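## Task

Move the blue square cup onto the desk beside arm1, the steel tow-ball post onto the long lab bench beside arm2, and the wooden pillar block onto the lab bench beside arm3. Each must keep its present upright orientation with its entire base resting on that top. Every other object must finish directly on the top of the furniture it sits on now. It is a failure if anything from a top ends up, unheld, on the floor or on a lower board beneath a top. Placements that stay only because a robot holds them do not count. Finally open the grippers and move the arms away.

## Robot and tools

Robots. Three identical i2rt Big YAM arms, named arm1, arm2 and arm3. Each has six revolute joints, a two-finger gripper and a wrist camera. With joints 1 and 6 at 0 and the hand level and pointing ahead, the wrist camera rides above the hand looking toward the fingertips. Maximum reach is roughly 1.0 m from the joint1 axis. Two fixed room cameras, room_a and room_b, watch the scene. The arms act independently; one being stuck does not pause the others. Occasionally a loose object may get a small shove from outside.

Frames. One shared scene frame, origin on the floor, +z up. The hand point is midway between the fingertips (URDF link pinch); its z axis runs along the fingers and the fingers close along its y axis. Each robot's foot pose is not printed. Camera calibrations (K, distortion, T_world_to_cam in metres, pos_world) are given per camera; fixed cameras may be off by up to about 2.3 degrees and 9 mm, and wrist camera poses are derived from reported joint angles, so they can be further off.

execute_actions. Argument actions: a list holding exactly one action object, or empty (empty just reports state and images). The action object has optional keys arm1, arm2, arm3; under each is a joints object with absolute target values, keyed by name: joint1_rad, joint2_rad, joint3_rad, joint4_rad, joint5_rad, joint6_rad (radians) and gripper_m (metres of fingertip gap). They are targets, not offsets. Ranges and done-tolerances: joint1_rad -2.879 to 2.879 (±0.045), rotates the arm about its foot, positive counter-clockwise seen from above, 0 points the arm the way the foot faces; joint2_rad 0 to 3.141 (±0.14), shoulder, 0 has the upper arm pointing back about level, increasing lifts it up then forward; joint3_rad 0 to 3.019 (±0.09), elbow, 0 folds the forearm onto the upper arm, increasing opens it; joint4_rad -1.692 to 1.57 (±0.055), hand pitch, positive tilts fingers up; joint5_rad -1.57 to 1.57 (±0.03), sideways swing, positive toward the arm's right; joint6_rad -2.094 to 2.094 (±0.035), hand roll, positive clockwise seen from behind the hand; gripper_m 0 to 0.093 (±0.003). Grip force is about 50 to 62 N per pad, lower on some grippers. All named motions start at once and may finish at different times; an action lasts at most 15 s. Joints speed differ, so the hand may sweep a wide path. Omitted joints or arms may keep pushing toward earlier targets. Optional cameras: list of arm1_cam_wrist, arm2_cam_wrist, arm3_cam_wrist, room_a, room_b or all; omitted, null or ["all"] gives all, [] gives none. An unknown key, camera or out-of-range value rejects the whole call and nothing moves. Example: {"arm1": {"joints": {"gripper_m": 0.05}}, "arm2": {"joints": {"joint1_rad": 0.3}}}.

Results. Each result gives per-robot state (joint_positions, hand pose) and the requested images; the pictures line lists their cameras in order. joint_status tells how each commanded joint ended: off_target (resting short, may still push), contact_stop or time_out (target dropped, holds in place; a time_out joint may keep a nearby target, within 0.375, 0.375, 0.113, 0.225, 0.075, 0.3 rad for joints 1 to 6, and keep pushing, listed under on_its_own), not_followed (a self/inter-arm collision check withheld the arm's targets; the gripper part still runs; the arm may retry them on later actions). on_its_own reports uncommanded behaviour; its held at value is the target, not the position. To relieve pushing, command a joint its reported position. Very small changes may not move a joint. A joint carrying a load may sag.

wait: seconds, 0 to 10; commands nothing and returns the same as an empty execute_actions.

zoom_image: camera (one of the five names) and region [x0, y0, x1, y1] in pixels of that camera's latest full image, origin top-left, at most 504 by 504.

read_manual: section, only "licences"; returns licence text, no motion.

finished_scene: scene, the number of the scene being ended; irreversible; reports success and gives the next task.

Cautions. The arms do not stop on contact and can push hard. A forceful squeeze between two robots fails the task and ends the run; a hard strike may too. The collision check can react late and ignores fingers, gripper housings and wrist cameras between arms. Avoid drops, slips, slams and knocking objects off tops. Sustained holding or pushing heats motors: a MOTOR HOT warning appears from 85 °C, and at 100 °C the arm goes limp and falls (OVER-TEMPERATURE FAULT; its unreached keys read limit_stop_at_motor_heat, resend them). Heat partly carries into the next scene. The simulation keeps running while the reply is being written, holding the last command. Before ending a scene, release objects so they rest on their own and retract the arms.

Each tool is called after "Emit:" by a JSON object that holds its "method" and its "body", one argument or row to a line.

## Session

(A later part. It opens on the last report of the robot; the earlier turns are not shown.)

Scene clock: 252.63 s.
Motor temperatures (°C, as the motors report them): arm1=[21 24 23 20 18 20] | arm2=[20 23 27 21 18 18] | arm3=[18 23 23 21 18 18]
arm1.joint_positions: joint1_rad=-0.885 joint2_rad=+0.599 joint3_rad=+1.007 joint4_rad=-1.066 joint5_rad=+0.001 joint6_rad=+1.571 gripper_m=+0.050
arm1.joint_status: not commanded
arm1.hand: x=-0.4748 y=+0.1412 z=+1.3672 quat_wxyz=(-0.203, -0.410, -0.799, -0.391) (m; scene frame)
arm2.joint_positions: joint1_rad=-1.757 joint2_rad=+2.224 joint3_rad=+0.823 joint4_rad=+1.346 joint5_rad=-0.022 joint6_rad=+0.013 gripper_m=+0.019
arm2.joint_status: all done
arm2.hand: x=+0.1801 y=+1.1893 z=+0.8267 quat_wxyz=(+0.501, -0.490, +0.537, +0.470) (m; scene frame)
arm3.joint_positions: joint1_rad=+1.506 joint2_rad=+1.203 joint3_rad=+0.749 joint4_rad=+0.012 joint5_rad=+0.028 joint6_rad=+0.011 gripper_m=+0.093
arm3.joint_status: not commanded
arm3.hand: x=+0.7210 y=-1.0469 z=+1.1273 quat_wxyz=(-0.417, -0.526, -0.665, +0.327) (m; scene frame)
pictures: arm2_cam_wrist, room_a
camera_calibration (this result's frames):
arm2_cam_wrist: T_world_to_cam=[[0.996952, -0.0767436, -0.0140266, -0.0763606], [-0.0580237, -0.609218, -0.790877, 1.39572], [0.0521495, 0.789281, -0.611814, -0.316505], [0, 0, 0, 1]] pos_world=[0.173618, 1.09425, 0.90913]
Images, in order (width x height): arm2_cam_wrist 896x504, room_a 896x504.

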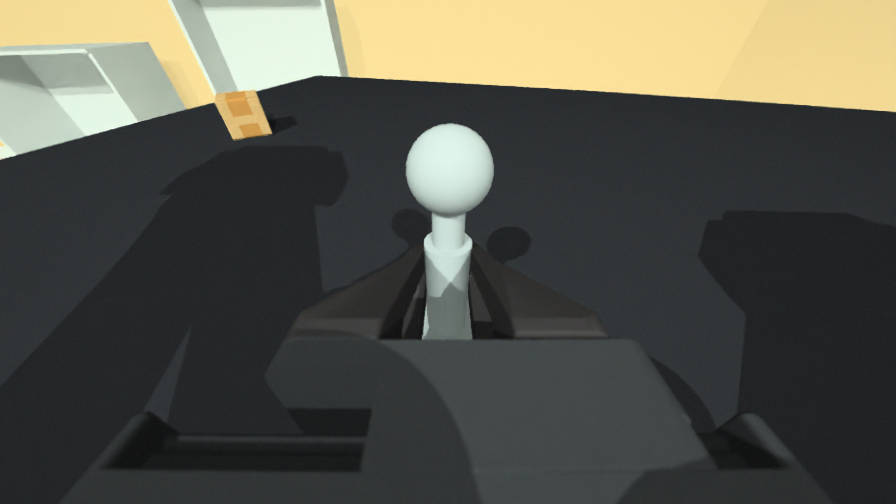

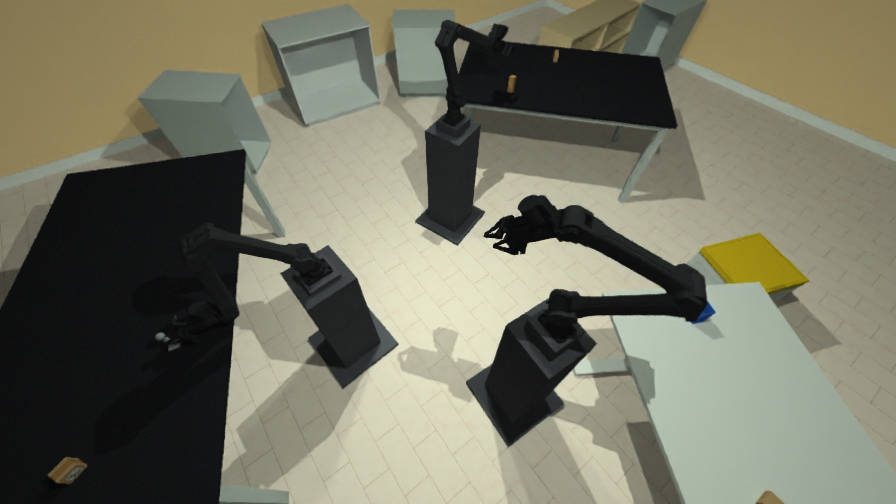

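No contact yet; level and lower.

Emit:
{"method": "execute_actions", "body": {
  "actions": [
    {"arm2":{"joints":{"joint2_rad":2.245,"joint4_rad":1.49}}}
  ],
  "cameras": ["room_a"]
}}

Emit:
{"method": "zoom_image", "body": {
  "camera": "room_a",
  "region": [130,290,260,380]
}}

Scene clock: 255.80 s.
Motor temperatures (°C, as the motors report them): arm1=[21 24 23 20 18 20] | arm2=[20 23 27 21 18 18] | arm3=[18 23 23 21 18 18]
arm1.joint_positions: joint1_rad=-0.885 joint2_rad=+0.599 joint3_rad=+1.007 joint4_rad=-1.066 joint5_rad=+0.001 joint6_rad=+1.571 gripper_m=+0.050
arm1.joint_status: not commanded
arm1.hand: x=-0.4748 y=+0.1412 z=+1.3672 quat_wxyz=(-0.203, -0.410, -0.799, -0.391) (m; scene frame)
arm2.joint_positions: joint1_rad=-1.757 joint2_rad=+2.261 joint3_rad=+0.823 joint4_rad=+1.436 joint5_rad=-0.022 joint6_rad=+0.013 gripper_m=+0.019
arm2.joint_status: all done
arm2.hand: x=+0.1796 y=+1.1852 z=+0.8268 quat_wxyz=(+0.515, -0.477, +0.523, +0.483) (m; scene frame)
arm3.joint_positions: joint1_rad=+1.506 joint2_rad=+1.203 joint3_rad=+0.749 joint4_rad=+0.012 joint5_rad=+0.028 joint6_rad=+0.011 gripper_m=+0.093
arm3.joint_status: not commanded
arm3.hand: x=+0.7210 y=-1.0469 z=+1.1273 quat_wxyz=(-0.417, -0.526, -0.665, +0.327) (m; scene frame)
pictures: room_a
Images, in order (width x height): room_a 896x504.

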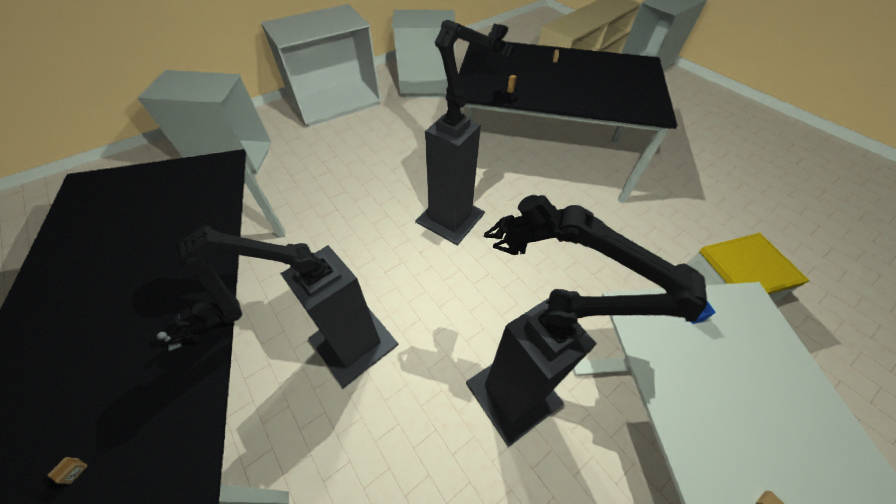

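Region (130, 290, 260, 380) of room_a's 896x504 image, scaled by 3.877, with more detail than that image has; it fills the top 349 rows of this view, and the rest is white.

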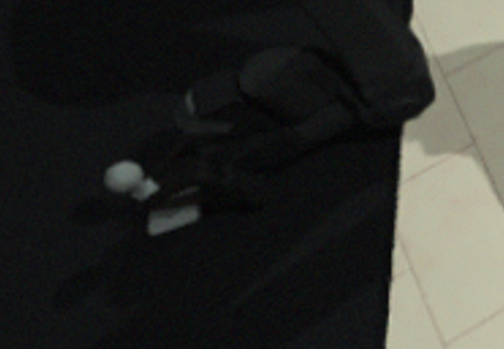

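Emit:
{"method": "execute_actions", "body": {
  "actions": [
    {"arm2":{"joints":{"joint4_rad":1.41}}}
  ],
  "cameras": []
}}

Emit:
{"method": "execute_actions", "body": {
  "actions": [
    {"arm2":{"joints":{"gripper_m":0.08}}}
  ],
  "cameras": ["arm2_cam_wrist"]
}}

Emit:
{"method": "execute_actions", "body": {
  "actions": [
    {"arm2":{"joints":{"joint2_rad":1.7,"joint3_rad":0.65}}}
  ],
  "cameras": ["room_a","room_b"]
}}

Scene clock: 262.50 s.
Motor temperatures (°C, as the motors report them): arm1=[21 23 23 20 18 20] | arm2=[20 23 26 21 18 18] | arm3=[18 23 24 21 18 18]
arm1.joint_positions: joint1_rad=-0.885 joint2_rad=+0.599 joint3_rad=+1.007 joint4_rad=-1.066 joint5_rad=+0.001 joint6_rad=+1.571 gripper_m=+0.050
arm1.joint_status: not commanded
arm1.hand: x=-0.4748 y=+0.1412 z=+1.3672 quat_wxyz=(-0.203, -0.410, -0.799, -0.391) (m; scene frame)
arm2.joint_positions: joint1_rad=-1.757 joint2_rad=+2.261 joint3_rad=+0.823 joint4_rad=+1.411 joint5_rad=-0.022 joint6_rad=+0.013 gripper_m=+0.019
arm2.joint_status: all done
arm2.hand: x=+0.1796 y=+1.1851 z=+0.8207 quat_wxyz=(+0.509, -0.483, +0.530, +0.477) (m; scene frame)
arm3.joint_positions: joint1_rad=+1.506 joint2_rad=+1.203 joint3_rad=+0.749 joint4_rad=+0.012 joint5_rad=+0.028 joint6_rad=+0.011 gripper_m=+0.093
arm3.joint_status: not commanded
arm3.hand: x=+0.7210 y=-1.0469 z=+1.1273 quat_wxyz=(-0.417, -0.526, -0.665, +0.327) (m; scene frame)
pictures: none
No camera images: the call's "cameras" was empty. Leave "cameras" out to get every camera's image.

Scene clock: 263.17 s.
Motor temperatures (°C, as the motors report them): arm1=[21 23 23 20 18 20] | arm2=[20 23 26 21 18 18] | arm3=[18 23 24 21 18 18]
arm1.joint_positions: joint1_rad=-0.885 joint2_rad=+0.599 joint3_rad=+1.007 joint4_rad=-1.066 joint5_rad=+0.001 joint6_rad=+1.571 gripper_m=+0.050
arm1.joint_status: not commanded
arm1.hand: x=-0.4748 y=+0.1412 z=+1.3672 quat_wxyz=(-0.203, -0.410, -0.799, -0.391) (m; scene frame)
arm2.joint_positions: joint1_rad=-1.757 joint2_rad=+2.259 joint3_rad=+0.823 joint4_rad=+1.411 joint5_rad=-0.022 joint6_rad=+0.013 gripper_m=+0.080
arm2.joint_status: all done
arm2.hand: x=+0.1797 y=+1.1854 z=+0.8221 quat_wxyz=(+0.509, -0.483, +0.529, +0.477) (m; scene frame)
arm3.joint_positions: joint1_rad=+1.506 joint2_rad=+1.203 joint3_rad=+0.749 joint4_rad=+0.012 joint5_rad=+0.028 joint6_rad=+0.011 gripper_m=+0.093
arm3.joint_status: not commanded
arm3.hand: x=+0.7210 y=-1.0469 z=+1.1273 quat_wxyz=(-0.417, -0.526, -0.665, +0.327) (m; scene frame)
pictures: arm2_cam_wrist
camera_calibration (this result's frames):
arm2_cam_wrist: T_world_to_cam=[[0.996992, -0.0763498, -0.0133299, -0.0773785], [-0.0556327, -0.585228, -0.808958, 1.37563], [0.0539627, 0.807266, -0.587715, -0.357648], [0, 0, 0, 1]] pos_world=[0.172975, 1.08786, 0.901597]
Images, in order (width x height): arm2_cam_wrist 896x504.

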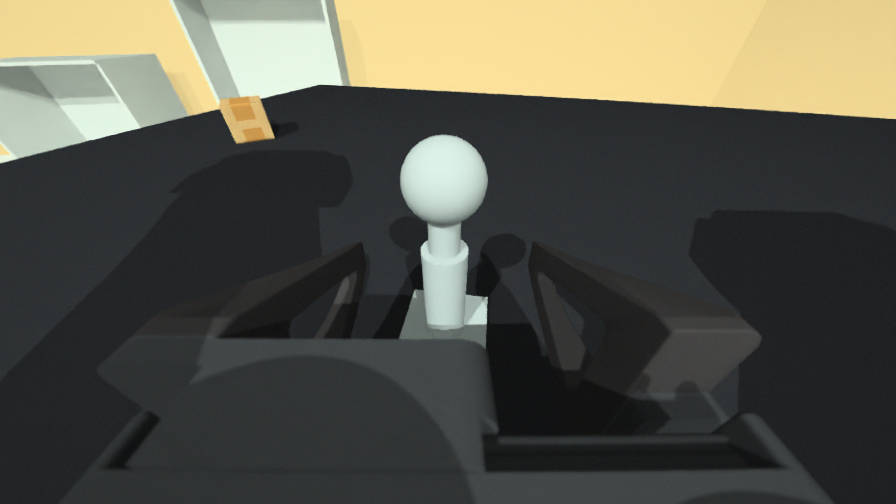

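Scene clock: 264.40 s.
Motor temperatures (°C, as the motors report them): arm1=[21 23 23 20 18 20] | arm2=[20 23 26 21 18 18] | arm3=[18 23 24 21 18 18]
arm1.joint_positions: joint1_rad=-0.885 joint2_rad=+0.599 joint3_rad=+1.007 joint4_rad=-1.066 joint5_rad=+0.001 joint6_rad=+1.571 gripper_m=+0.050
arm1.joint_status: not commanded
arm1.hand: x=-0.4748 y=+0.1412 z=+1.3672 quat_wxyz=(-0.203, -0.410, -0.799, -0.391) (m; scene frame)
arm2.joint_positions: joint1_rad=-1.757 joint2_rad=+1.692 joint3_rad=+0.653 joint4_rad=+1.411 joint5_rad=-0.022 joint6_rad=+0.013 gripper_m=+0.080
arm2.joint_status: all done
arm2.hand: x=+0.1744 y=+1.1317 z=+1.0850 quat_wxyz=(+0.604, -0.383, +0.415, +0.562) (m; scene frame)
arm3.joint_positions: joint1_rad=+1.506 joint2_rad=+1.203 joint3_rad=+0.749 joint4_rad=+0.012 joint5_rad=+0.028 joint6_rad=+0.011 gripper_m=+0.093
arm3.joint_status: not commanded
arm3.hand: x=+0.7210 y=-1.0469 z=+1.1273 quat_wxyz=(-0.417, -0.526, -0.665, +0.327) (m; scene frame)
pictures: room_a, room_b
Images, in order (width x height): room_a 896x504, room_b 896x504.

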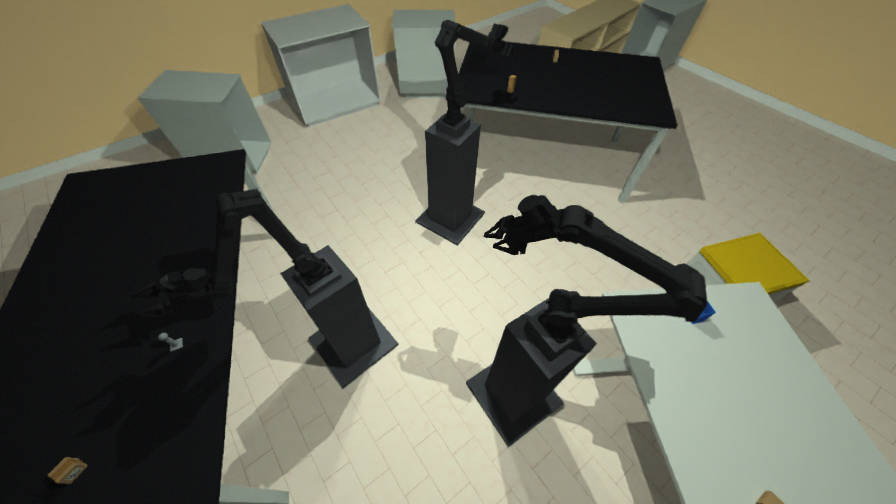

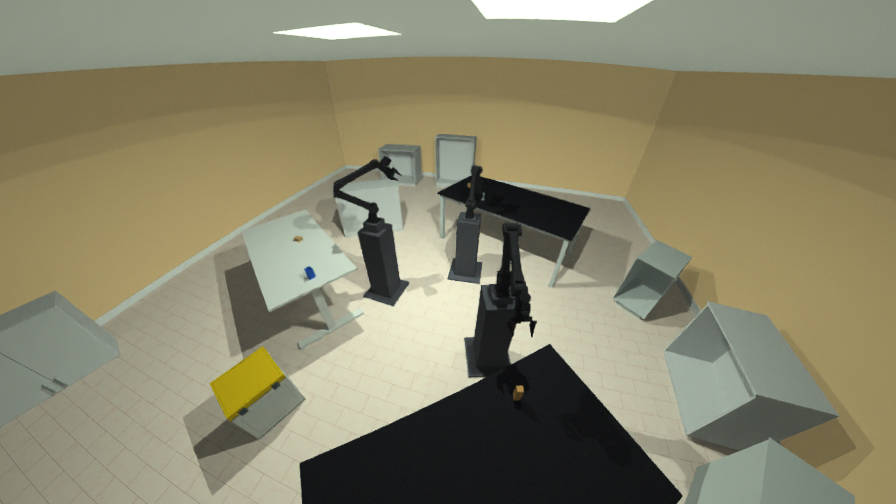

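Emit:
{"method": "finished_scene", "body": {
  "scene": 1
}}

The scene is finished: the task was done.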